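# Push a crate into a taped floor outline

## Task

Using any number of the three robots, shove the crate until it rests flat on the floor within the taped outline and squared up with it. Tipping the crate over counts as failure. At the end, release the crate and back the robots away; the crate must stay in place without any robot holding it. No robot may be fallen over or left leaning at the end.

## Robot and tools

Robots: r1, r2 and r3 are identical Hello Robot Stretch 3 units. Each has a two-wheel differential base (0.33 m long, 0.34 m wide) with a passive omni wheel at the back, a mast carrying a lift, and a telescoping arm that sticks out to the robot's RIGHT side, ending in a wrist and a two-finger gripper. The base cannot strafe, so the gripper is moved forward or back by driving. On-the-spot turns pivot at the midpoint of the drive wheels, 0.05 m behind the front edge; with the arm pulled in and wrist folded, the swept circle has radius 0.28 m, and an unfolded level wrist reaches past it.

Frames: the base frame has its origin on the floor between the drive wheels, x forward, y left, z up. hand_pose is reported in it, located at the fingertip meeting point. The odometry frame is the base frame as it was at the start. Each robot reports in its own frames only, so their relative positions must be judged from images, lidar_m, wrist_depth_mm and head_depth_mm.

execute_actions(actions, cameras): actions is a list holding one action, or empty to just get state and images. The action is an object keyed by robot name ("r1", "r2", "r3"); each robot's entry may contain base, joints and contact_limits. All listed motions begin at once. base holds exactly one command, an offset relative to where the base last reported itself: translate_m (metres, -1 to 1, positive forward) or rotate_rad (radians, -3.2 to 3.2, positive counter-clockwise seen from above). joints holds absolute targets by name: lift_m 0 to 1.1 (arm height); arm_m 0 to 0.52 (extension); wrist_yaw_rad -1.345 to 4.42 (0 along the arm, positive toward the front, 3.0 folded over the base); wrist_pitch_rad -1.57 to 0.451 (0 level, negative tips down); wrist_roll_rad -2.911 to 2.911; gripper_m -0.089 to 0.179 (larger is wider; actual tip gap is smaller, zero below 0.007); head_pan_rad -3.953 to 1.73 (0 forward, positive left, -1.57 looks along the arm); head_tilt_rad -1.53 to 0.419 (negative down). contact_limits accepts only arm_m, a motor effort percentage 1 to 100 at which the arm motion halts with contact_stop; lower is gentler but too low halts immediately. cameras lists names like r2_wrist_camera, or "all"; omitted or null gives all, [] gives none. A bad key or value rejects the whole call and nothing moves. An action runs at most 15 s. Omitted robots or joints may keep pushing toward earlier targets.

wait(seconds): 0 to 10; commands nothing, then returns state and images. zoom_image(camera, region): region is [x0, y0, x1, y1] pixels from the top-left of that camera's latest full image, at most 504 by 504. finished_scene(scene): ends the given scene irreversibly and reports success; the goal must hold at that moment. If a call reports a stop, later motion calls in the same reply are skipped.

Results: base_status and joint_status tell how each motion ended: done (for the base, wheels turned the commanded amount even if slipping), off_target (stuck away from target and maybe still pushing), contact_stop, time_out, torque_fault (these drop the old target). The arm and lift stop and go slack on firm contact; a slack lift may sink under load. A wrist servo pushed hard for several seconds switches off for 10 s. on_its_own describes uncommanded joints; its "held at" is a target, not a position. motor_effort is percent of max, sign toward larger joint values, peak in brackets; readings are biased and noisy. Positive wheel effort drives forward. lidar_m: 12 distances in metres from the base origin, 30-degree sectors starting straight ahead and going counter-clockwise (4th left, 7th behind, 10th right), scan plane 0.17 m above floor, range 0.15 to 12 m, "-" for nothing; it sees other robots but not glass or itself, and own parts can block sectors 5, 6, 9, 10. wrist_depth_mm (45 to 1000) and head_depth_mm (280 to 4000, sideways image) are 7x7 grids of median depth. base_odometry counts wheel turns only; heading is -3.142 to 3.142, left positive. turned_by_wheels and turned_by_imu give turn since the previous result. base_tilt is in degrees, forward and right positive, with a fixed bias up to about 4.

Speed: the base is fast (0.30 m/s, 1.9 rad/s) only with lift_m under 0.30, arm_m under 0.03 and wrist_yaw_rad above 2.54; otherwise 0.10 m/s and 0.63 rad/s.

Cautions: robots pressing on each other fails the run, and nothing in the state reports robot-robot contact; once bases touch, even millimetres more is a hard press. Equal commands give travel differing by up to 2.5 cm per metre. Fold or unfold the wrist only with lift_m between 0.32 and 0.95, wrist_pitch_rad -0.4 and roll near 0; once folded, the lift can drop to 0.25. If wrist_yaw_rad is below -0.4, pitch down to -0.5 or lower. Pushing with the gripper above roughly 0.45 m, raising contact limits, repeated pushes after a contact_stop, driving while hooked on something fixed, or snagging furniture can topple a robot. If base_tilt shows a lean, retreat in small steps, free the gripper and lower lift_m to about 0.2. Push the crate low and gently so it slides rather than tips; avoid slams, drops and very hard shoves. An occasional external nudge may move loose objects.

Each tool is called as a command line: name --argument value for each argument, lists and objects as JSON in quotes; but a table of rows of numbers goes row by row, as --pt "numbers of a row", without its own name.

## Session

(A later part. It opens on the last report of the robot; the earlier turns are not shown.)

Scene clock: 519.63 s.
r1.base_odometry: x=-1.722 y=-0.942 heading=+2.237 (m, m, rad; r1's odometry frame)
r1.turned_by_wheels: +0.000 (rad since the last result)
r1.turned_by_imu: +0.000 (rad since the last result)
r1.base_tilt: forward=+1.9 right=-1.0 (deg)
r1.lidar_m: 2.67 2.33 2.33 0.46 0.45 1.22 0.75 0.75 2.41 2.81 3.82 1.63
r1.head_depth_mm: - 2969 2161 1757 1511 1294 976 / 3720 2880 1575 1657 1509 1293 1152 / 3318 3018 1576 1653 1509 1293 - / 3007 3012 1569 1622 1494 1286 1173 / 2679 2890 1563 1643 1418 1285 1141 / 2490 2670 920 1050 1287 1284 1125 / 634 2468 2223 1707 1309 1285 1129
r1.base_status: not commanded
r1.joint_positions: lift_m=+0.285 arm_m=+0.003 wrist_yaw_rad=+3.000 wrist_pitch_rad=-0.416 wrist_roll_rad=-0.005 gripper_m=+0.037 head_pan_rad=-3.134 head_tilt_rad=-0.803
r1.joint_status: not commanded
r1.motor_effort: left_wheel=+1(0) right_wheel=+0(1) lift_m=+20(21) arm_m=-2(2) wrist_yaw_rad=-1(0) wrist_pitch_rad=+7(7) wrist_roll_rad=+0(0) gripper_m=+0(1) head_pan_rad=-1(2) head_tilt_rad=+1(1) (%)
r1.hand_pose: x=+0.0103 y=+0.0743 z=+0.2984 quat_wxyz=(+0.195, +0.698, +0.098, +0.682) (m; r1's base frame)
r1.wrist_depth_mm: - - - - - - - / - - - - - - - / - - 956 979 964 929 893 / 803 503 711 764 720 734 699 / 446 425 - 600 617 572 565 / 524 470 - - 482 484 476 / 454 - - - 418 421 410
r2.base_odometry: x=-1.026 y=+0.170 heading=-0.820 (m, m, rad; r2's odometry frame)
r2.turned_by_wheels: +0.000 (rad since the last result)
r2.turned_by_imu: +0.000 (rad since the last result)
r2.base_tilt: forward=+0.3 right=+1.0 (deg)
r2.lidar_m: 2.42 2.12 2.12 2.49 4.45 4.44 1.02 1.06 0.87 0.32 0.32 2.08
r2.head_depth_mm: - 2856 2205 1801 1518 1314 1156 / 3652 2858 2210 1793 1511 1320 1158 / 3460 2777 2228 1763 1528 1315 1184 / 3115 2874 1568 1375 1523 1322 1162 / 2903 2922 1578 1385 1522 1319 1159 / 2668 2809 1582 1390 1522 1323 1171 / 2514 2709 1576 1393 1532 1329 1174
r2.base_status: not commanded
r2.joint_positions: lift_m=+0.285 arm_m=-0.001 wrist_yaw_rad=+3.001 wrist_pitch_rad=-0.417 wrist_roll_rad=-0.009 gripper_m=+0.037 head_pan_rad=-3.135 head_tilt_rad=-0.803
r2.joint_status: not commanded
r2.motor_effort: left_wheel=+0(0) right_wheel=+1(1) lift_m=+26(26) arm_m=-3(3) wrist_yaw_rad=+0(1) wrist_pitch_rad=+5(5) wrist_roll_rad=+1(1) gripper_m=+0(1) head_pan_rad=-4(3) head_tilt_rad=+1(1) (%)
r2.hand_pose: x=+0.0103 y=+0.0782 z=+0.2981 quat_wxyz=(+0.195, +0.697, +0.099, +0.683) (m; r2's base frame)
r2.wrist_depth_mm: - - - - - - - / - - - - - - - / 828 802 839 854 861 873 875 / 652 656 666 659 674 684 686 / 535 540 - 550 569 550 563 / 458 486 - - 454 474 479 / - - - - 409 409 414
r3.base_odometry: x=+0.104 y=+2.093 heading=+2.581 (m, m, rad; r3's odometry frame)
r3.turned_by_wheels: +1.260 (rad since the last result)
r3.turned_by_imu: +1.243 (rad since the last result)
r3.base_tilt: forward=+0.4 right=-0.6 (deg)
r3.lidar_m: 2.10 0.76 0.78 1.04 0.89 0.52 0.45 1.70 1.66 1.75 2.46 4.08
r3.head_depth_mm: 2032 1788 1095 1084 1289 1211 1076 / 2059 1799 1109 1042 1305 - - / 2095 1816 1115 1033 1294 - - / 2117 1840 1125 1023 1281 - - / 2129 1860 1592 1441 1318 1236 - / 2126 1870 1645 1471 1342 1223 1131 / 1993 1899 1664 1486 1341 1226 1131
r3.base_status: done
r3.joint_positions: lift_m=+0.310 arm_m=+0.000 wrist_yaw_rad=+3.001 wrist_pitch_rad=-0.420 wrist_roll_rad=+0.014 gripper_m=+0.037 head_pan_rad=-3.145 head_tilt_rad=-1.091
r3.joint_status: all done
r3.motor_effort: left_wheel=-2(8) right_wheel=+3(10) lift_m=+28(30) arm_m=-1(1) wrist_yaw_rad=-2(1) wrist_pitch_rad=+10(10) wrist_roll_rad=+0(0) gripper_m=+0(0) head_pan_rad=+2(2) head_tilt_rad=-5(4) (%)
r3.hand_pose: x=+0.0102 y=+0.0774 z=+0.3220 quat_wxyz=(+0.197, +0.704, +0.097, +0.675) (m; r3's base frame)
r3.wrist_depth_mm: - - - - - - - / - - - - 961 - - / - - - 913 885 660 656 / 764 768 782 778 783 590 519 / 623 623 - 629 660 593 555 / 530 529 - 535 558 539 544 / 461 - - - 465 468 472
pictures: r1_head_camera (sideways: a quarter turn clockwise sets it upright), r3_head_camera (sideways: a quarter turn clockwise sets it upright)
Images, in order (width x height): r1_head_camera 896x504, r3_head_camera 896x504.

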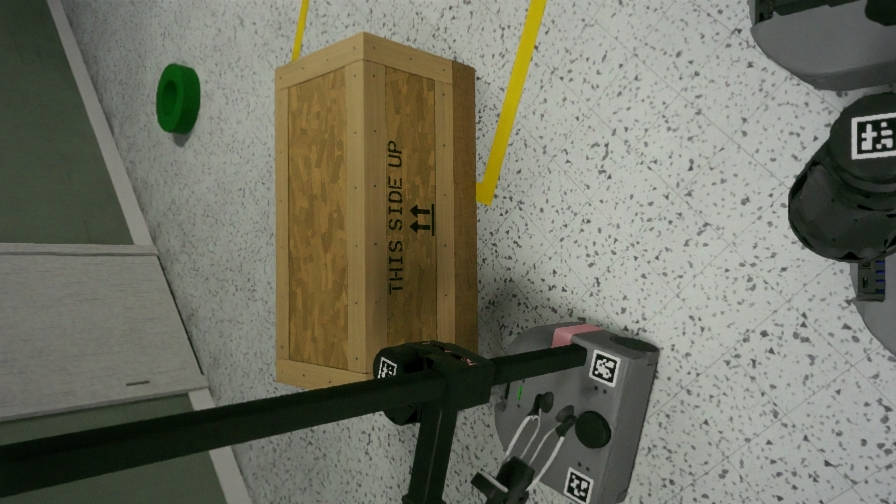

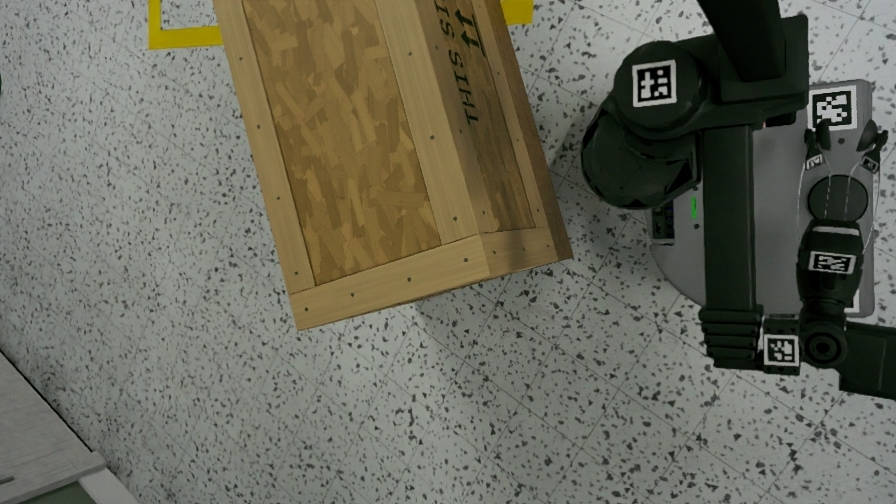

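execute_actions --actions '[{"r3":{"base":{"translate_m":-0.6}}}]' --cameras '["r3_head_camera","r1_head_camera","r2_head_camera"]'

Scene clock: 528.93 s.
r1.base_odometry: x=-1.722 y=-0.942 heading=+2.237 (m, m, rad; r1's odometry frame)
r1.turned_by_wheels: +0.000 (rad since the last result)
r1.turned_by_imu: +0.000 (rad since the last result)
r1.base_tilt: forward=+1.9 right=-0.9 (deg)
r1.lidar_m: 2.67 2.33 2.34 0.46 0.45 1.20 1.22 2.41 2.41 2.81 3.82 1.63
r1.head_depth_mm: - 3031 2168 1813 1514 1292 971 / 3697 2944 1568 1694 1505 1296 1151 / 3294 3010 1585 1686 1506 1291 - / 2947 2945 1679 1748 1503 1286 1172 / 2688 2892 1677 1705 1494 1280 1148 / 2488 2735 1770 1685 1502 1285 1124 / 2301 2552 2105 1794 1502 1281 1124
r1.base_status: not commanded
r1.joint_positions: lift_m=+0.285 arm_m=+0.003 wrist_yaw_rad=+3.000 wrist_pitch_rad=-0.416 wrist_roll_rad=-0.005 gripper_m=+0.037 head_pan_rad=-3.134 head_tilt_rad=-0.803
r1.joint_status: not commanded
r1.motor_effort: left_wheel=+1(1) right_wheel=+0(0) lift_m=+22(21) arm_m=-1(2) wrist_yaw_rad=-1(0) wrist_pitch_rad=+7(7) wrist_roll_rad=+0(0) gripper_m=+0(0) head_pan_rad=-1(1) head_tilt_rad=+0(1) (%)
r1.hand_pose: x=+0.0103 y=+0.0743 z=+0.2984 quat_wxyz=(+0.195, +0.698, +0.098, +0.682) (m; r1's base frame)
r1.wrist_depth_mm: - - - - - - - / - - - - - - - / - - 949 961 979 925 887 / 791 501 753 756 736 709 688 / 443 422 - 600 606 559 569 / 531 466 - - 482 486 472 / 461 - - - 429 414 407
r2.base_odometry: x=-1.026 y=+0.170 heading=-0.820 (m, m, rad; r2's odometry frame)
r2.turned_by_wheels: +0.000 (rad since the last result)
r2.turned_by_imu: -0.001 (rad since the last result)
r2.base_tilt: forward=+0.2 right=+0.9 (deg)
r2.lidar_m: 2.42 2.12 2.12 2.49 4.41 4.45 1.00 1.17 2.63 0.32 0.33 2.08
r2.head_depth_mm: - 2891 2229 1796 1526 1317 1151 / 3644 2882 2221 1797 1518 1312 1160 / 3425 2754 2228 1774 1529 1323 1180 / 3183 2913 1571 1495 1549 1314 1161 / 2889 2906 1572 1405 1525 1322 1163 / 2671 2803 1575 1572 1543 1334 1164 / 2492 2705 1583 1666 1536 1329 1163
r2.base_status: not commanded
r2.joint_positions: lift_m=+0.285 arm_m=-0.001 wrist_yaw_rad=+3.001 wrist_pitch_rad=-0.417 wrist_roll_rad=-0.009 gripper_m=+0.037 head_pan_rad=-3.135 head_tilt_rad=-0.803
r2.joint_status: not commanded
r2.motor_effort: left_wheel=+1(0) right_wheel=+1(1) lift_m=+26(26) arm_m=-3(3) wrist_yaw_rad=+1(0) wrist_pitch_rad=+5(5) wrist_roll_rad=+1(1) gripper_m=+0(1) head_pan_rad=-3(3) head_tilt_rad=+1(1) (%)
r2.hand_pose: x=+0.0103 y=+0.0782 z=+0.2981 quat_wxyz=(+0.195, +0.697, +0.099, +0.683) (m; r2's base frame)
r2.wrist_depth_mm: - - - - - - - / - - - - - - - / 810 796 847 838 856 858 862 / 659 655 667 663 669 690 685 / 543 539 - 551 561 559 564 / 465 492 - - 459 469 475 / - - - - 412 412 415
r3.base_odometry: x=+0.611 y=+1.775 heading=+2.580 (m, m, rad; r3's odometry frame)
r3.turned_by_wheels: -0.001 (rad since the last result)
r3.turned_by_imu: +0.271 (rad since the last result)
r3.base_tilt: forward=+0.5 right=-0.5 (deg)
r3.lidar_m: 1.26 1.24 3.45 0.34 0.27 0.26 0.28 1.31 1.31 1.57 2.91 2.63
r3.head_depth_mm: 2042 1793 1581 986 899 845 1076 / 2002 1800 1595 997 916 - - / 1874 1819 1611 1013 935 - - / 1705 1821 1615 1456 1271 - - / 1563 1780 1628 1458 1327 1246 - / 1448 1680 1653 1474 1339 1222 1128 / 1347 1536 1648 1489 1348 1229 1123
r3.base_status: translate_m off_target (by the wheels' count: -0.5997 of -0.6000)
r3.joint_positions: lift_m=+0.310 arm_m=+0.000 wrist_yaw_rad=+3.001 wrist_pitch_rad=-0.420 wrist_roll_rad=+0.014 gripper_m=+0.037 head_pan_rad=-3.145 head_tilt_rad=-1.091
r3.joint_status: not commanded
r3.on_its_own: left_wheel is at rest, and its effort (-74) is outside its rest range (-18 to +18); right_wheel is at rest, and its effort (-24) is outside its rest range (-18 to +18)
r3.motor_effort: left_wheel=-74(74) right_wheel=-24(95) lift_m=+27(28) arm_m=-1(1) wrist_yaw_rad=-1(1) wrist_pitch_rad=+10(10) wrist_roll_rad=+0(0) gripper_m=+0(1) head_pan_rad=+4(3) head_tilt_rad=-5(5) (%)
r3.hand_pose: x=+0.0102 y=+0.0775 z=+0.3222 quat_wxyz=(+0.197, +0.705, +0.097, +0.675) (m; r3's base frame)
r3.wrist_depth_mm: 311 - 393 543 - - - / 237 - 402 594 - - - / 247 278 439 663 - - 919 / 257 300 478 710 778 799 794 / 268 322 - 631 654 637 643 / 280 347 - 541 553 535 543 / 286 - - - 464 468 464
pictures: r1_head_camera (sideways: a quarter turn clockwise sets it upright), r2_head_camera (sideways: a quarter turn clockwise sets it upright), r3_head_camera (sideways: a quarter turn clockwise sets it upright)
Images, in order (width x height): r1_head_camera 896x504, r2_head_camera 896x504, r3_head_camera 896x504.

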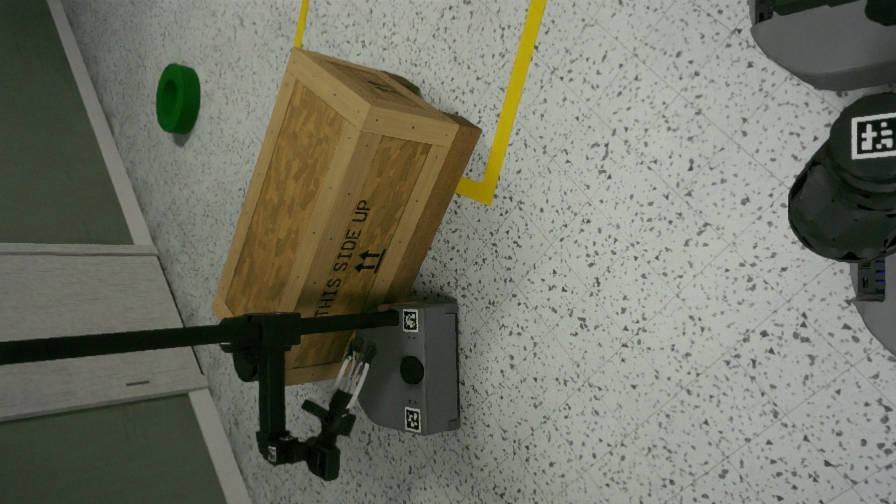

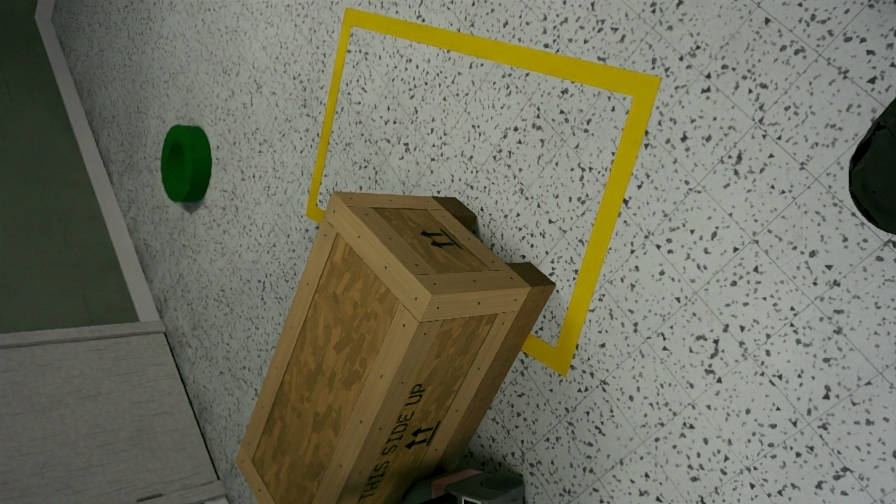

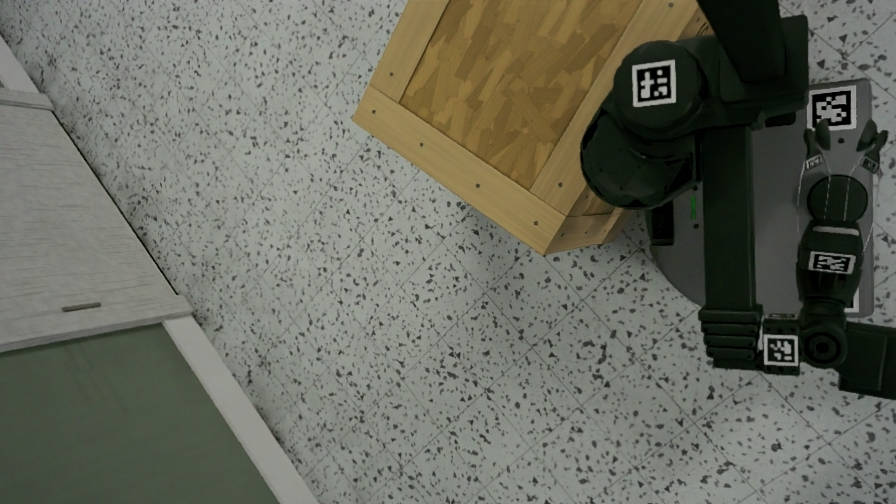

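execute_actions --actions '[{"r1":{"base":{"rotate_rad":0.40}},"r2":{"base":{"rotate_rad":0.44}},"r3":{"base":{"rotate_rad":0.665},"joints":{"lift_m":0.285}}}]' --cameras '[]'

execute_actions --actions '[{"r1":{"base":{"translate_m":-1.0},"joints":{"head_tilt_rad":-1.0}},"r2":{"base":{"translate_m":-0.8},"joints":{"head_tilt_rad":-1.1}},"r3":{"base":{"translate_m":-0.5},"joints":{"head_pan_rad":-1.0}}}]' --cameras '["r1_nav_camera"]'

execute_actions --actions '[{"r1":{"base":{"rotate_rad":-0.94}},"r2":{"base":{"rotate_rad":-0.99}},"r3":{"base":{"rotate_rad":1.78}}}]' --cameras '["r1_head_camera","r2_head_camera","r3_nav_camera"]'

Scene clock: 601.53 s.
r1.base_odometry: x=-1.722 y=-0.942 heading=+2.637 (m, m, rad; r1's odometry frame)
r1.turned_by_wheels: +0.400 (rad since the last result)
r1.turned_by_imu: +0.400 (rad since the last result)
r1.base_tilt: forward=+1.9 right=-1.0 (deg)
r1.lidar_m: 2.35 2.33 2.55 0.45 4.86 1.20 1.25 2.41 2.63 3.85 1.64 2.92
r1.head_depth_mm: 2590 2859 1602 1665 1512 1289 1134 / 2392 2675 1672 1743 1503 1300 1147 / 2412 2663 1801 1697 1500 1296 - / 2307 2617 2184 1723 1512 1288 1165 / 2222 2532 2234 1812 1492 1290 1150 / 2133 2405 2233 1798 1493 1282 1126 / 2040 2299 2243 1796 1492 1288 1126
r1.base_status: done
r1.joint_positions: lift_m=+0.285 arm_m=+0.003 wrist_yaw_rad=+3.000 wrist_pitch_rad=-0.416 wrist_roll_rad=-0.005 gripper_m=+0.037 head_pan_rad=-3.134 head_tilt_rad=-0.803
r1.joint_status: not commanded
r1.motor_effort: left_wheel=-2(10) right_wheel=+3(9) lift_m=+21(21) arm_m=-1(1) wrist_yaw_rad=+0(2) wrist_pitch_rad=+7(6) wrist_roll_rad=+0(0) gripper_m=+0(0) head_pan_rad=-2(2) head_tilt_rad=+0(1) (%)
r1.hand_pose: x=+0.0103 y=+0.0743 z=+0.2984 quat_wxyz=(+0.195, +0.698, +0.098, +0.682) (m; r1's base frame)
r1.wrist_depth_mm: - - - 520 - - - / - - - - - - - / - - 639 670 944 916 899 / 819 799 474 463 751 717 674 / 655 633 - 498 609 573 552 / 536 529 - - 476 487 474 / 456 - - - 425 413 406
r2.base_odometry: x=-1.026 y=+0.170 heading=-0.380 (m, m, rad; r2's odometry frame)
r2.turned_by_wheels: +0.440 (rad since the last result)
r2.turned_by_imu: +0.434 (rad since the last result)
r2.base_tilt: forward=+0.2 right=+0.9 (deg)
r2.lidar_m: 2.13 2.12 2.38 3.84 4.43 1.00 1.07 2.63 0.35 0.45 2.06 2.56
r2.head_depth_mm: 2659 2873 1546 1357 1486 1314 1152 / 2560 2774 1558 1403 1497 1321 1159 / 2489 2710 1599 1668 1531 1319 1185 / 2397 2663 1701 1751 1531 1317 1161 / 2320 2543 1795 1717 1544 1324 1165 / 2289 2584 1525 1747 1520 1325 1172 / 2226 2478 2246 1834 1531 1325 1163
r2.base_status: done
r2.joint_positions: lift_m=+0.285 arm_m=-0.001 wrist_yaw_rad=+3.001 wrist_pitch_rad=-0.417 wrist_roll_rad=-0.009 gripper_m=+0.037 head_pan_rad=-3.135 head_tilt_rad=-0.803
r2.joint_status: not commanded
r2.motor_effort: left_wheel=-1(10) right_wheel=+2(10) lift_m=+27(27) arm_m=-3(3) wrist_yaw_rad=+0(0) wrist_pitch_rad=+5(5) wrist_roll_rad=+1(1) gripper_m=+0(1) head_pan_rad=-4(3) head_tilt_rad=+0(0) (%)
r2.hand_pose: x=+0.0103 y=+0.0782 z=+0.2981 quat_wxyz=(+0.195, +0.697, +0.099, +0.683) (m; r2's base frame)
r2.wrist_depth_mm: - - - - - - - / - - - - - - - / 816 809 848 849 831 878 880 / 645 657 663 674 669 667 682 / 532 545 - 547 565 556 565 / 463 490 - - 454 470 474 / - - - - 405 407 415
r3.base_odometry: x=+0.611 y=+1.775 heading=-3.038 (m, m, rad; r3's odometry frame)
r3.turned_by_wheels: +0.665 (rad since the last result)
r3.turned_by_imu: +0.654 (rad since the last result)
r3.base_tilt: forward=+0.4 right=-0.6 (deg)
r3.lidar_m: 1.28 0.56 0.31 0.26 0.26 0.30 1.31 1.34 1.74 4.03 2.63 1.19
r3.head_depth_mm: 1351 1637 1579 1417 892 840 1056 / 1339 1623 1596 1426 1316 - 1060 / 1325 1609 1604 1444 1324 - - / 1312 1578 1614 1449 1319 - - / 1297 1561 1639 1465 1326 1239 - / 1295 1541 1635 1475 1340 1214 1129 / 1280 1532 1661 1489 1346 1225 1133
r3.base_status: done
r3.joint_positions: lift_m=+0.285 arm_m=+0.000 wrist_yaw_rad=+3.001 wrist_pitch_rad=-0.420 wrist_roll_rad=+0.014 gripper_m=+0.037 head_pan_rad=-3.145 head_tilt_rad=-1.091
r3.joint_status: all done
r3.motor_effort: left_wheel=-2(70) right_wheel=+3(13) lift_m=+21(22) arm_m=-1(1) wrist_yaw_rad=+0(1) wrist_pitch_rad=+10(9) wrist_roll_rad=+0(0) gripper_m=+0(1) head_pan_rad=+3(3) head_tilt_rad=-4(5) (%)
r3.hand_pose: x=+0.0102 y=+0.0775 z=+0.2975 quat_wxyz=(+0.197, +0.705, +0.097, +0.675) (m; r3's base frame)
r3.wrist_depth_mm: 227 - 267 296 335 383 450 / 238 - 293 323 370 434 526 / 256 271 317 357 411 486 905 / 274 294 353 394 462 548 741 / 296 320 - 440 544 588 609 / 320 350 - 482 522 510 507 / 336 - - - 440 438 445
pictures: none
No camera images: the call's "cameras" was empty. Leave "cameras" out to get every camera's image.

Scene clock: 606.53 s.
r1.base_odometry: x=-0.847 y=-1.426 heading=+2.637 (m, m, rad; r1's odometry frame)
r1.turned_by_wheels: +0.000 (rad since the last result)
r1.turned_by_imu: +0.002 (rad since the last result)
r1.base_tilt: forward=+1.9 right=-0.9 (deg)
r1.lidar_m: 3.25 3.24 0.48 0.58 0.60 0.61 0.72 1.49 1.63 2.52 4.16 2.27
r1.head_depth_mm: 1676 2007 1790 1081 1140 1216 1052 / 820 1927 1754 1548 1317 1229 1075 / 1557 1755 1125 1372 1352 - - / 1496 1768 1143 1332 1350 - - / 1425 1688 1687 1452 1344 1241 - / 1384 1627 1777 1532 1355 1196 - / 1320 1545 1713 1532 1341 1203 1097
r1.base_status: done
r1.joint_positions: lift_m=+0.285 arm_m=+0.003 wrist_yaw_rad=+3.000 wrist_pitch_rad=-0.416 wrist_roll_rad=-0.005 gripper_m=+0.037 head_pan_rad=-3.134 head_tilt_rad=-0.988
r1.joint_status: all done
r1.motor_effort: left_wheel=-2(15) right_wheel=+3(7) lift_m=+21(21) arm_m=-2(1) wrist_yaw_rad=+0(0) wrist_pitch_rad=+7(6) wrist_roll_rad=+0(0) gripper_m=-1(0) head_pan_rad=-1(2) head_tilt_rad=-4(16) (%)
r1.hand_pose: x=+0.0103 y=+0.0743 z=+0.2984 quat_wxyz=(+0.195, +0.698, +0.098, +0.682) (m; r1's base frame)
r1.wrist_depth_mm: 457 - 638 - 578 - - / 470 516 698 - - - - / 497 563 733 625 571 957 884 / 528 593 766 489 448 644 693 / 549 606 - 470 454 542 568 / 544 531 - - 484 483 469 / 454 - - - 426 409 409
r2.base_odometry: x=-1.769 y=+0.467 heading=-0.380 (m, m, rad; r2's odometry frame)
r2.turned_by_wheels: +0.000 (rad since the last result)
r2.turned_by_imu: -0.007 (rad since the last result)
r2.base_tilt: forward=+0.2 right=+0.9 (deg)
r2.lidar_m: 2.88 2.88 3.19 4.19 0.36 0.37 0.49 0.42 0.42 3.36 2.43 3.48
r2.head_depth_mm: 2034 1811 1112 1007 912 963 1088 / 2007 1805 1119 1009 1002 - 1070 / 1965 1816 1125 1039 1277 - - / 1963 1819 1142 1367 1314 - - / 1906 1809 1461 1453 1313 1230 - / 1193 1559 1467 1456 1283 1187 - / 1733 1268 1475 1445 937 1095 1104
r2.base_status: done
r2.joint_positions: lift_m=+0.285 arm_m=-0.001 wrist_yaw_rad=+3.001 wrist_pitch_rad=-0.417 wrist_roll_rad=-0.009 gripper_m=+0.037 head_pan_rad=-3.135 head_tilt_rad=-1.087
r2.joint_status: all done
r2.motor_effort: left_wheel=+0(11) right_wheel=+2(5) lift_m=+26(26) arm_m=-3(2) wrist_yaw_rad=+0(0) wrist_pitch_rad=+5(5) wrist_roll_rad=+1(1) gripper_m=-1(1) head_pan_rad=-4(3) head_tilt_rad=-6(22) (%)
r2.hand_pose: x=+0.0103 y=+0.0782 z=+0.2981 quat_wxyz=(+0.195, +0.697, +0.099, +0.683) (m; r2's base frame)
r2.wrist_depth_mm: 274 - - - - - - / 293 - - - - - - / 314 341 830 846 854 873 869 / 328 373 656 674 662 666 691 / 354 413 - 551 565 558 567 / 377 440 - - 456 473 477 / - - - - 408 409 413
r3.base_odometry: x=+1.109 y=+1.826 heading=-3.038 (m, m, rad; r3's odometry frame)
r3.turned_by_wheels: +0.000 (rad since the last result)
r3.turned_by_imu: +0.000 (rad since the last result)
r3.base_tilt: forward=+0.4 right=-0.6 (deg)
r3.lidar_m: 0.67 0.25 0.25 0.42 1.22 0.86 0.81 0.83 1.08 2.51 2.92 0.73
r3.head_depth_mm: 2036 1774 1578 1415 1286 1189 - / 2060 1792 1582 1432 1302 1217 - / 2084 1806 1602 1437 1311 1205 - / 2096 1829 1623 1447 1313 1203 1121 / 2138 1862 1633 1455 1282 1214 1119 / 2146 1861 1587 1289 1223 1214 1119 / 2166 1892 1669 898 1221 1228 1126
r3.base_status: done
r3.joint_positions: lift_m=+0.285 arm_m=+0.000 wrist_yaw_rad=+3.001 wrist_pitch_rad=-0.420 wrist_roll_rad=+0.014 gripper_m=+0.037 head_pan_rad=-1.006 head_tilt_rad=-1.091
r3.joint_status: all done
r3.motor_effort: left_wheel=-1(13) right_wheel=+2(7) lift_m=+21(21) arm_m=-1(1) wrist_yaw_rad=-1(2) wrist_pitch_rad=+9(10) wrist_roll_rad=+0(0) gripper_m=-1(0) head_pan_rad=+4(57) head_tilt_rad=-5(3) (%)
r3.hand_pose: x=+0.0102 y=+0.0775 z=+0.2975 quat_wxyz=(+0.197, +0.705, +0.097, +0.675) (m; r3's base frame)
r3.wrist_depth_mm: - - - 526 337 258 239 / - - - 569 358 260 264 / 920 936 934 619 382 277 310 / 727 727 732 668 401 306 367 / 596 592 - 594 395 339 460 / 501 504 - 522 391 416 504 / 447 - - - 439 440 442
pictures: r1_nav_camera (sideways: a quarter turn counterclockwise sets it upright)
Images, in order (width x height): r1_nav_camera 672x504.

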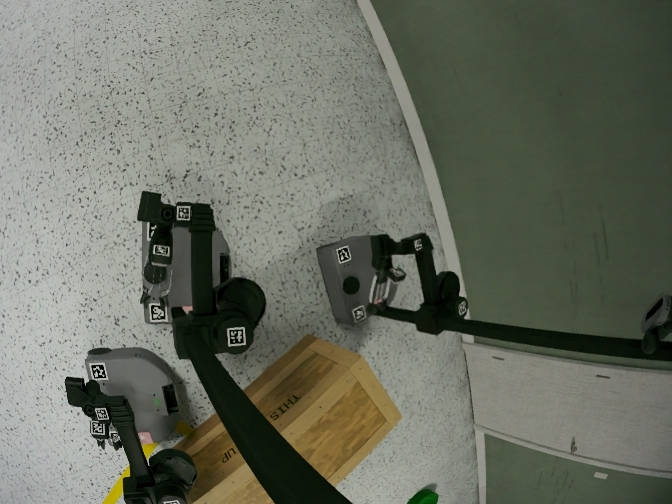

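Scene clock: 608.90 s.
r1.base_odometry: x=-0.847 y=-1.426 heading=+1.697 (m, m, rad; r1's odometry frame)
r1.turned_by_wheels: -0.940 (rad since the last result)
r1.turned_by_imu: -0.940 (rad since the last result)
r1.base_tilt: forward=+1.9 right=-1.0 (deg)
r1.lidar_m: 2.25 2.30 3.24 3.23 3.75 0.61 0.60 0.63 0.73 1.49 1.73 3.01
r1.head_depth_mm: 2615 2137 1243 1103 1172 800 1077 / 2614 2126 1248 1115 1303 1113 1066 / 2588 2122 1240 1122 1316 - - / 2585 2116 1243 1115 1322 - - / 2564 2093 1238 1120 1328 1239 - / 2581 2103 1234 1108 1329 1209 - / 2431 2088 1764 1476 1283 1189 1092
r1.base_status: done
r1.joint_positions: lift_m=+0.285 arm_m=+0.003 wrist_yaw_rad=+3.000 wrist_pitch_rad=-0.416 wrist_roll_rad=-0.005 gripper_m=+0.037 head_pan_rad=-3.134 head_tilt_rad=-0.988
r1.joint_status: not commanded
r1.motor_effort: left_wheel=+4(13) right_wheel=-2(7) lift_m=+21(21) arm_m=-2(2) wrist_yaw_rad=-1(1) wrist_pitch_rad=+7(7) wrist_roll_rad=+0(0) gripper_m=+1(0) head_pan_rad=-1(1) head_tilt_rad=-5(5) (%)
r1.hand_pose: x=+0.0103 y=+0.0743 z=+0.2984 quat_wxyz=(+0.195, +0.698, +0.098, +0.682) (m; r1's base frame)
r1.wrist_depth_mm: 301 - - - - - - / - - - - - - - / - - - - 954 956 865 / 509 493 790 761 720 704 691 / 414 428 - 612 618 576 570 / 447 461 - - 481 487 472 / 459 - - - 425 418 409
r2.base_odometry: x=-1.769 y=+0.467 heading=-1.370 (m, m, rad; r2's odometry frame)
r2.turned_by_wheels: -0.990 (rad since the last result)
r2.turned_by_imu: -0.979 (rad since the last result)
r2.base_tilt: forward=+0.2 right=+0.9 (deg)
r2.lidar_m: 2.43 3.32 2.88 2.87 3.31 4.19 0.35 0.37 0.52 1.03 0.34 3.71
r2.head_depth_mm: 2079 1812 1598 1437 1303 1211 1088 / 2077 1817 1613 1448 1305 - 1072 / 2102 1823 1617 1424 1304 - - / 2093 1821 1605 1007 979 - - / 2107 1827 1611 1013 994 1232 - / 2058 1842 1627 1013 1011 1220 - / 2087 1849 1620 1015 1026 1205 1107
r2.base_status: done
r2.joint_positions: lift_m=+0.285 arm_m=-0.001 wrist_yaw_rad=+3.001 wrist_pitch_rad=-0.417 wrist_roll_rad=-0.009 gripper_m=+0.037 head_pan_rad=-3.135 head_tilt_rad=-1.087
r2.joint_status: not commanded
r2.motor_effort: left_wheel=+3(12) right_wheel=-1(7) lift_m=+26(26) arm_m=-3(2) wrist_yaw_rad=+0(0) wrist_pitch_rad=+5(5) wrist_roll_rad=+1(1) gripper_m=+0(1) head_pan_rad=-3(3) head_tilt_rad=-5(5) (%)
r2.hand_pose: x=+0.0103 y=+0.0782 z=+0.2981 quat_wxyz=(+0.195, +0.697, +0.099, +0.683) (m; r2's base frame)
r2.wrist_depth_mm: - - - - - - - / - - - - - - - / 818 814 849 851 872 842 873 / 653 651 664 661 679 681 689 / 540 547 - 551 565 557 563 / 464 490 - - 463 472 478 / - - - - 407 410 415
r3.base_odometry: x=+1.109 y=+1.826 heading=-1.259 (m, m, rad; r3's odometry frame)
r3.turned_by_wheels: +1.780 (rad since the last result)
r3.turned_by_imu: +1.748 (rad since the last result)
r3.base_tilt: forward=+0.4 right=-0.5 (deg)
r3.lidar_m: 2.18 1.04 0.83 0.82 0.88 1.33 4.52 2.92 0.73 0.74 0.25 0.29
r3.head_depth_mm: 2018 1765 1506 1418 1286 1192 - / 2067 1246 1104 1362 1301 1220 - / 2078 1257 1119 1000 981 1196 - / 2100 1812 1129 1011 931 1192 1121 / 2120 1855 1591 1014 960 1213 1115 / 2160 1854 1660 1035 1251 1214 1123 / 2184 1882 1666 1490 1342 1233 1132
r3.base_status: done
r3.joint_positions: lift_m=+0.285 arm_m=+0.000 wrist_yaw_rad=+3.001 wrist_pitch_rad=-0.420 wrist_roll_rad=+0.014 gripper_m=+0.037 head_pan_rad=-1.006 head_tilt_rad=-1.091
r3.joint_status: not commanded
r3.motor_effort: left_wheel=-2(9) right_wheel=+2(14) lift_m=+21(21) arm_m=-1(1) wrist_yaw_rad=-2(1) wrist_pitch_rad=+10(10) wrist_roll_rad=+0(0) gripper_m=+0(0) head_pan_rad=+4(5) head_tilt_rad=-4(5) (%)
r3.hand_pose: x=+0.0102 y=+0.0774 z=+0.2975 quat_wxyz=(+0.197, +0.705, +0.097, +0.675) (m; r3's base frame)
r3.wrist_depth_mm: 763 - 778 780 785 782 785 / 832 - 832 850 835 846 863 / 879 890 877 892 896 886 884 / 725 728 733 728 747 740 745 / 588 596 - 598 620 607 611 / 505 497 - 523 524 507 511 / 447 - - - 439 442 441
pictures: r1_head_camera (sideways: a quarter turn clockwise sets it upright), r2_head_camera (sideways: a quarter turn clockwise sets it upright), r3_nav_camera (sideways: a quarter turn counterclockwise sets it upright)
Images, in order (width x height): r1_head_camera 896x504, r2_head_camera 896x504, r3_nav_camera 672x504.

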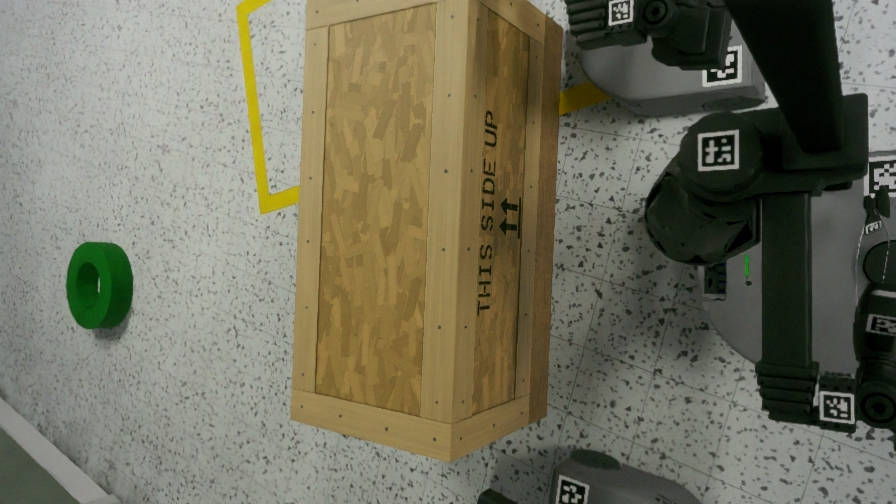

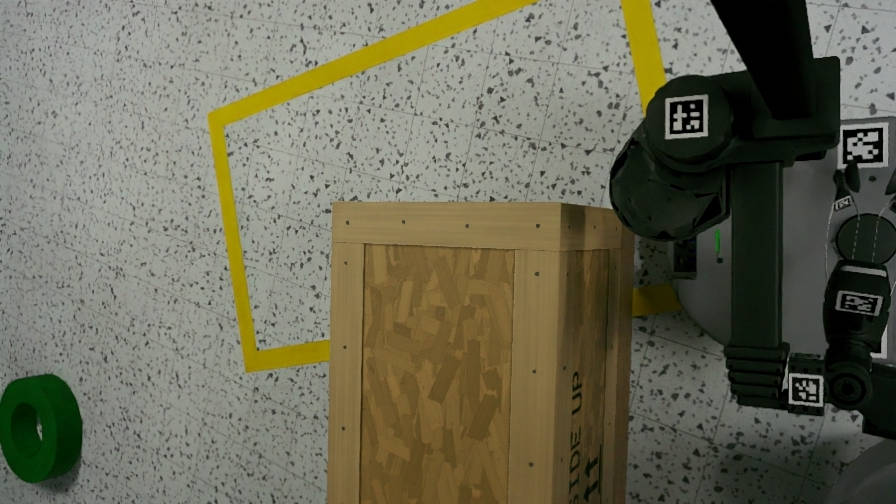

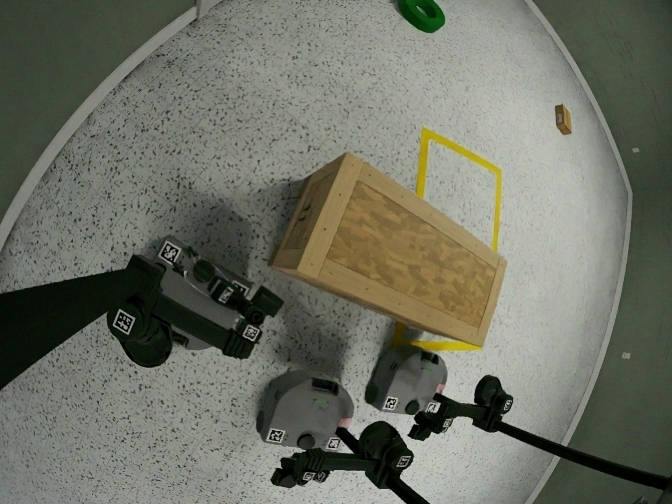

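execute_actions --actions '[{"r3":{"base":{"translate_m":-0.12}},"r1":{"joints":{"lift_m":0.31}},"r2":{"base":{"translate_m":-0.06},"joints":{"lift_m":0.31}}}]' --cameras '[]'

execute_actions --actions '[{"r3":{"base":{"rotate_rad":0.47}},"r1":{"base":{"translate_m":-0.08}}}]' --cameras '[]'

execute_actions --actions '[{"r3":{"base":{"translate_m":0.67},"joints":{"head_pan_rad":-1.8}},"r1":{"base":{"translate_m":-0.23}}}]' --cameras '["r3_nav_camera"]'

Scene clock: 625.07 s.
r1.base_odometry: x=-0.847 y=-1.426 heading=+1.697 (m, m, rad; r1's odometry frame)
r1.turned_by_wheels: +0.000 (rad since the last result)
r1.turned_by_imu: +0.000 (rad since the last result)
r1.base_tilt: forward=+1.9 right=-1.0 (deg)
r1.lidar_m: 2.27 2.30 3.22 3.23 3.77 0.61 0.60 0.63 0.66 1.49 1.73 3.00
r1.head_depth_mm: 2624 2135 1256 1099 823 1069 1069 / 2626 2126 1246 1108 1291 1158 - / 2579 2143 1243 1120 1310 - - / 2601 2129 1235 1114 1329 - - / 2590 2111 1239 1109 1333 1243 - / 2576 2120 1230 1106 1333 1199 - / 2389 2114 1768 1465 1350 1190 1092
r1.base_status: not commanded
r1.joint_positions: lift_m=+0.310 arm_m=+0.003 wrist_yaw_rad=+3.000 wrist_pitch_rad=-0.416 wrist_roll_rad=-0.005 gripper_m=+0.037 head_pan_rad=-3.134 head_tilt_rad=-0.988
r1.joint_status: all done
r1.motor_effort: left_wheel=+3(4) right_wheel=-2(2) lift_m=+39(43) arm_m=-2(2) wrist_yaw_rad=+1(2) wrist_pitch_rad=+7(7) wrist_roll_rad=+0(0) gripper_m=+0(0) head_pan_rad=-2(2) head_tilt_rad=-5(5) (%)
r1.hand_pose: x=+0.0103 y=+0.0743 z=+0.3227 quat_wxyz=(+0.195, +0.698, +0.098, +0.682) (m; r1's base frame)
r1.wrist_depth_mm: 517 - - - - - - / 401 553 - - - - - / - 644 - - 998 955 955 / 559 527 822 804 758 780 726 / 444 463 - 631 649 618 597 / 443 465 - 536 509 508 499 / 468 487 - - 451 441 430
r2.base_odometry: x=-1.781 y=+0.526 heading=-1.370 (m, m, rad; r2's odometry frame)
r2.turned_by_wheels: +0.000 (rad since the last result)
r2.turned_by_imu: -0.001 (rad since the last result)
r2.base_tilt: forward=+0.2 right=+1.0 (deg)
r2.lidar_m: 2.49 3.33 2.89 2.89 3.35 4.12 0.29 0.31 0.44 1.01 0.37 3.69
r2.head_depth_mm: 2083 1817 1598 1440 1301 1213 1083 / 2061 1814 1612 1437 1306 - 1077 / 2082 1826 1592 1428 1304 - - / 2099 1822 1610 1012 925 - - / 2106 1825 1609 1013 941 1210 - / 2044 1827 1617 1013 942 1198 - / 2051 1830 1613 1016 943 1188 1109
r2.base_status: done
r2.joint_positions: lift_m=+0.310 arm_m=-0.001 wrist_yaw_rad=+3.001 wrist_pitch_rad=-0.417 wrist_roll_rad=-0.009 gripper_m=+0.037 head_pan_rad=-3.135 head_tilt_rad=-1.088
r2.joint_status: all done
r2.motor_effort: left_wheel=+3(12) right_wheel=-1(9) lift_m=+38(44) arm_m=-2(3) wrist_yaw_rad=+0(1) wrist_pitch_rad=+5(5) wrist_roll_rad=+1(1) gripper_m=-1(1) head_pan_rad=-3(2) head_tilt_rad=-4(4) (%)
r2.hand_pose: x=+0.0103 y=+0.0782 z=+0.3226 quat_wxyz=(+0.195, +0.697, +0.099, +0.683) (m; r2's base frame)
r2.wrist_depth_mm: - - - - - - - / - - - - - - - / 864 848 904 894 922 910 928 / 684 696 707 700 708 710 730 / 577 575 - 591 593 598 600 / 489 510 - 502 486 502 504 / 435 - - - 429 440 439
r3.base_odometry: x=+1.072 y=+1.940 heading=-1.259 (m, m, rad; r3's odometry frame)
r3.turned_by_wheels: +0.000 (rad since the last result)
r3.turned_by_imu: -0.001 (rad since the last result)
r3.base_tilt: forward=+0.4 right=-0.6 (deg)
r3.lidar_m: 0.66 1.06 0.84 0.83 0.90 1.36 4.40 2.81 0.67 0.78 0.37 0.33
r3.head_depth_mm: 2021 1738 1373 1397 1253 1183 - / 2039 1297 1409 1431 1299 1216 - / 2089 1260 1130 1304 1303 1208 - / 2114 1274 1129 1011 1115 1204 1120 / 2140 1846 1140 1018 1009 1208 1118 / 2146 1874 1161 1025 1280 1220 1123 / 2171 1877 1669 1046 1323 1230 1127
r3.base_status: done
r3.joint_positions: lift_m=+0.285 arm_m=+0.000 wrist_yaw_rad=+3.001 wrist_pitch_rad=-0.420 wrist_roll_rad=+0.014 gripper_m=+0.037 head_pan_rad=-1.006 head_tilt_rad=-1.091
r3.joint_status: not commanded
r3.motor_effort: left_wheel=-1(12) right_wheel=+3(8) lift_m=+21(21) arm_m=-1(1) wrist_yaw_rad=+0(1) wrist_pitch_rad=+9(10) wrist_roll_rad=+0(0) gripper_m=+0(0) head_pan_rad=+4(4) head_tilt_rad=-4(4) (%)
r3.hand_pose: x=+0.0102 y=+0.0774 z=+0.2975 quat_wxyz=(+0.197, +0.705, +0.097, +0.675) (m; r3's base frame)
r3.wrist_depth_mm: 781 - 787 784 787 781 794 / 852 - 846 863 870 869 851 / 884 881 898 905 896 912 910 / 723 733 729 738 749 738 740 / 590 594 - 603 625 607 613 / 501 500 - 526 522 506 509 / 446 - - - 438 438 441
pictures: none
No camera images: the call's "cameras" was empty. Leave "cameras" out to get every camera's image.

Scene clock: 627.10 s.
r1.base_odometry: x=-0.837 y=-1.506 heading=+1.697 (m, m, rad; r1's odometry frame)
r1.turned_by_wheels: +0.000 (rad since the last result)
r1.turned_by_imu: +0.000 (rad since the last result)
r1.base_tilt: forward=+1.9 right=-1.1 (deg)
r1.lidar_m: 2.33 2.40 3.25 3.27 0.71 0.53 0.52 0.54 0.63 0.71 1.71 2.98
r1.head_depth_mm: 2629 2147 1787 1078 1104 774 1079 / 2634 2133 1788 1068 1192 1097 - / 2622 2105 1784 1076 1260 - - / 2603 2113 1771 1068 1285 - - / 2598 2089 1771 1071 1278 1244 - / 2569 2108 1232 1064 1281 1208 - / 2408 2094 1757 1469 1319 1161 1092
r1.base_status: done
r1.joint_positions: lift_m=+0.310 arm_m=+0.003 wrist_yaw_rad=+3.000 wrist_pitch_rad=-0.416 wrist_roll_rad=-0.005 gripper_m=+0.037 head_pan_rad=-3.134 head_tilt_rad=-0.988
r1.joint_status: not commanded
r1.motor_effort: left_wheel=+3(8) right_wheel=-2(7) lift_m=+40(39) arm_m=-1(1) wrist_yaw_rad=-1(0) wrist_pitch_rad=+7(6) wrist_roll_rad=+0(0) gripper_m=-1(0) head_pan_rad=-1(1) head_tilt_rad=-5(5) (%)
r1.hand_pose: x=+0.0103 y=+0.0743 z=+0.3227 quat_wxyz=(+0.195, +0.698, +0.098, +0.682) (m; r1's base frame)
r1.wrist_depth_mm: 284 - - - - - - / - - - - - - - / - - - - 996 976 977 / 583 538 826 806 803 755 742 / 443 439 - 631 650 606 603 / 461 464 - 549 511 510 492 / 495 490 - - 451 448 433
r2.base_odometry: x=-1.781 y=+0.526 heading=-1.370 (m, m, rad; r2's odometry frame)
r2.turned_by_wheels: +0.000 (rad since the last result)
r2.turned_by_imu: +0.000 (rad since the last result)
r2.base_tilt: forward=+0.1 right=+0.8 (deg)
r2.lidar_m: 2.50 3.34 2.90 2.89 3.34 4.11 0.29 0.31 0.44 1.01 0.33 3.69
r2.head_depth_mm: 2089 1809 1607 1435 1301 1209 1092 / 2086 1807 1606 1434 1307 - 1073 / 2087 1811 1604 1423 1304 - - / 2083 1826 1627 1012 927 - - / 2089 1848 1606 1006 944 1223 - / 2043 1818 1624 1012 939 1207 - / 2054 1827 1627 1012 945 1185 1111
r2.base_status: not commanded
r2.joint_positions: lift_m=+0.310 arm_m=-0.001 wrist_yaw_rad=+3.001 wrist_pitch_rad=-0.417 wrist_roll_rad=-0.009 gripper_m=+0.037 head_pan_rad=-3.135 head_tilt_rad=-1.088
r2.joint_status: not commanded
r2.motor_effort: left_wheel=+3(3) right_wheel=-2(1) lift_m=+38(37) arm_m=-3(3) wrist_yaw_rad=-1(1) wrist_pitch_rad=+5(5) wrist_roll_rad=+1(1) gripper_m=+1(1) head_pan_rad=-3(3) head_tilt_rad=-5(5) (%)
r2.hand_pose: x=+0.0103 y=+0.0782 z=+0.3226 quat_wxyz=(+0.195, +0.697, +0.099, +0.683) (m; r2's base frame)
r2.wrist_depth_mm: - - - - - - - / - - - - - - - / 875 847 903 889 899 926 924 / 686 699 699 709 715 711 727 / 567 577 - 582 601 595 595 / 486 497 - 505 482 500 508 / 436 - - - 430 440 435
r3.base_odometry: x=+1.072 y=+1.940 heading=-0.789 (m, m, rad; r3's odometry frame)
r3.turned_by_wheels: +0.470 (rad since the last result)
r3.turned_by_imu: +0.462 (rad since the last result)
r3.base_tilt: forward=+0.4 right=-0.5 (deg)
r3.lidar_m: 1.10 0.85 0.83 0.88 1.27 4.37 2.82 0.63 0.63 0.40 0.33 0.58
r3.head_depth_mm: 2033 1748 1097 1020 1287 1192 - / 2064 1795 1102 995 1248 1214 - / 2093 1805 1118 1004 1045 1207 - / 2099 1836 1620 1026 1297 1205 1119 / 2143 1846 1636 1424 1326 1211 1111 / 2152 1868 1649 1475 1333 1221 1122 / 2170 1885 1665 1483 1339 1225 1128
r3.base_status: done
r3.joint_positions: lift_m=+0.285 arm_m=+0.000 wrist_yaw_rad=+3.001 wrist_pitch_rad=-0.420 wrist_roll_rad=+0.014 gripper_m=+0.037 head_pan_rad=-1.006 head_tilt_rad=-1.091
r3.joint_status: not commanded
r3.motor_effort: left_wheel=-1(11) right_wheel=+3(11) lift_m=+22(21) arm_m=-1(1) wrist_yaw_rad=-1(1) wrist_pitch_rad=+10(10) wrist_roll_rad=+0(0) gripper_m=+0(0) head_pan_rad=+4(3) head_tilt_rad=-3(3) (%)
r3.hand_pose: x=+0.0102 y=+0.0774 z=+0.2975 quat_wxyz=(+0.197, +0.705, +0.097, +0.675) (m; r3's base frame)
r3.wrist_depth_mm: - - - 871 772 703 641 / - - - 952 826 751 678 / 942 922 942 949 874 795 714 / 732 728 726 729 737 738 725 / 590 593 - 598 618 604 606 / 502 505 - 524 528 505 509 / 448 - - - 440 440 439
pictures: none
No camera images: the call's "cameras" was empty. Leave "cameras" out to get every camera's image.

Scene clock: 631.03 s.
r1.base_odometry: x=-0.808 y=-1.734 heading=+1.697 (m, m, rad; r1's odometry frame)
r1.turned_by_wheels: +0.000 (rad since the last result)
r1.turned_by_imu: +0.000 (rad since the last result)
r1.base_tilt: forward=+1.9 right=-1.0 (deg)
r1.lidar_m: 2.56 3.85 3.32 0.43 0.40 0.30 0.29 0.31 0.43 1.41 1.64 2.86
r1.head_depth_mm: 2615 2116 1806 1072 949 1047 938 / 2641 2124 1795 1070 947 1059 - / 2595 2126 1785 1071 944 - - / 2644 2093 1769 1068 939 - - / 2582 2104 1788 1069 943 1032 - / 2590 2095 1780 1064 937 1153 - / 2337 2090 1786 1495 938 1188 1093
r1.base_status: done
r1.joint_positions: lift_m=+0.310 arm_m=+0.003 wrist_yaw_rad=+3.000 wrist_pitch_rad=-0.416 wrist_roll_rad=-0.005 gripper_m=+0.037 head_pan_rad=-3.134 head_tilt_rad=-0.988
r1.joint_status: not commanded
r1.motor_effort: left_wheel=+3(5) right_wheel=-2(6) lift_m=+39(39) arm_m=-2(1) wrist_yaw_rad=-2(1) wrist_pitch_rad=+7(7) wrist_roll_rad=+0(0) gripper_m=+0(1) head_pan_rad=-1(1) head_tilt_rad=-5(5) (%)
r1.hand_pose: x=+0.0103 y=+0.0743 z=+0.3227 quat_wxyz=(+0.195, +0.698, +0.098, +0.682) (m; r1's base frame)
r1.wrist_depth_mm: - - - - - - - / 373 468 - - - - - / 367 478 682 960 - 975 918 / 361 493 527 537 779 740 725 / 354 478 - 450 648 597 601 / 347 502 - 509 507 513 505 / 338 440 - - 455 444 431
r2.base_odometry: x=-1.781 y=+0.526 heading=-1.370 (m, m, rad; r2's odometry frame)
r2.turned_by_wheels: +0.000 (rad since the last result)
r2.turned_by_imu: -0.001 (rad since the last result)
r2.base_tilt: forward=+0.2 right=+0.9 (deg)
r2.lidar_m: 2.49 3.34 2.90 2.89 3.33 4.11 0.29 0.31 0.32 0.32 2.15 3.67
r2.head_depth_mm: 2051 1803 1597 1435 1308 1203 1085 / 2091 1818 1599 1441 1302 - 1074 / 2098 1819 1618 1427 1318 - - / 2085 1806 1605 1011 931 - - / 2090 1814 1608 1011 935 1215 - / 2033 1830 1615 1010 945 1200 - / 2039 1840 1637 1017 941 1049 974
r2.base_status: not commanded
r2.joint_positions: lift_m=+0.310 arm_m=-0.001 wrist_yaw_rad=+3.001 wrist_pitch_rad=-0.417 wrist_roll_rad=-0.009 gripper_m=+0.037 head_pan_rad=-3.135 head_tilt_rad=-1.088
r2.joint_status: not commanded
r2.motor_effort: left_wheel=+2(3) right_wheel=-2(2) lift_m=+38(38) arm_m=-3(3) wrist_yaw_rad=+1(0) wrist_pitch_rad=+5(5) wrist_roll_rad=+1(1) gripper_m=-1(0) head_pan_rad=-3(4) head_tilt_rad=-5(5) (%)
r2.hand_pose: x=+0.0103 y=+0.0782 z=+0.3226 quat_wxyz=(+0.195, +0.697, +0.099, +0.683) (m; r2's base frame)
r2.wrist_depth_mm: - - - - - - - / - - - - - - - / 863 865 876 922 914 938 935 / 689 702 710 710 712 720 731 / 575 576 - 585 599 588 596 / 484 500 - 499 486 501 498 / 437 - - - 434 431 434
r3.base_odometry: x=+1.544 y=+1.465 heading=-0.789 (m, m, rad; r3's odometry frame)
r3.turned_by_wheels: +0.000 (rad since the last result)
r3.turned_by_imu: -0.002 (rad since the last result)
r3.base_tilt: forward=+0.4 right=-0.6 (deg)
r3.lidar_m: 0.58 0.47 0.46 0.49 0.70 2.39 3.48 0.52 0.47 4.54 3.79 1.45
r3.head_depth_mm: 2027 1236 1093 1001 1247 1192 - / 2050 1247 1106 1013 1261 1212 - / 2082 1813 1596 1421 1292 - - / 2107 1829 1620 1456 1316 1216 1108 / 2130 1852 1639 1463 1324 1216 1119 / 2154 1861 1640 1478 1336 1222 1120 / 2180 1881 1664 1487 1341 1229 1129
r3.base_status: done
r3.joint_positions: lift_m=+0.285 arm_m=+0.000 wrist_yaw_rad=+3.001 wrist_pitch_rad=-0.420 wrist_roll_rad=+0.014 gripper_m=+0.037 head_pan_rad=-1.794 head_tilt_rad=-1.091
r3.joint_status: all done
r3.motor_effort: left_wheel=-1(9) right_wheel=+3(11) lift_m=+22(21) arm_m=-1(1) wrist_yaw_rad=-1(0) wrist_pitch_rad=+10(10) wrist_roll_rad=+0(0) gripper_m=+0(1) head_pan_rad=-4(52) head_tilt_rad=-4(4) (%)
r3.hand_pose: x=+0.0102 y=+0.0774 z=+0.2975 quat_wxyz=(+0.197, +0.705, +0.097, +0.675) (m; r3's base frame)
r3.wrist_depth_mm: 799 - 566 506 451 406 370 / 904 - 615 549 487 434 392 / 939 846 674 604 521 465 420 / 728 721 703 640 564 503 443 / 598 596 - 597 581 529 471 / 501 504 - 528 525 514 495 / 446 - - - 441 443 445
pictures: r3_nav_camera (sideways: a quarter turn counterclockwise sets it upright)
Images, in order (width x height): r3_nav_camera 672x504.

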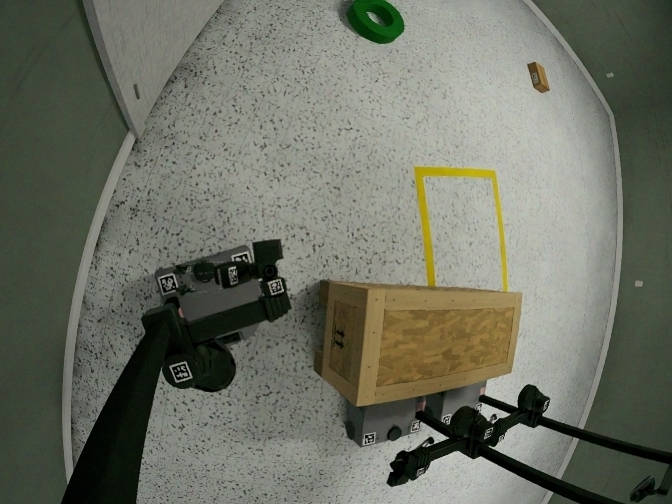

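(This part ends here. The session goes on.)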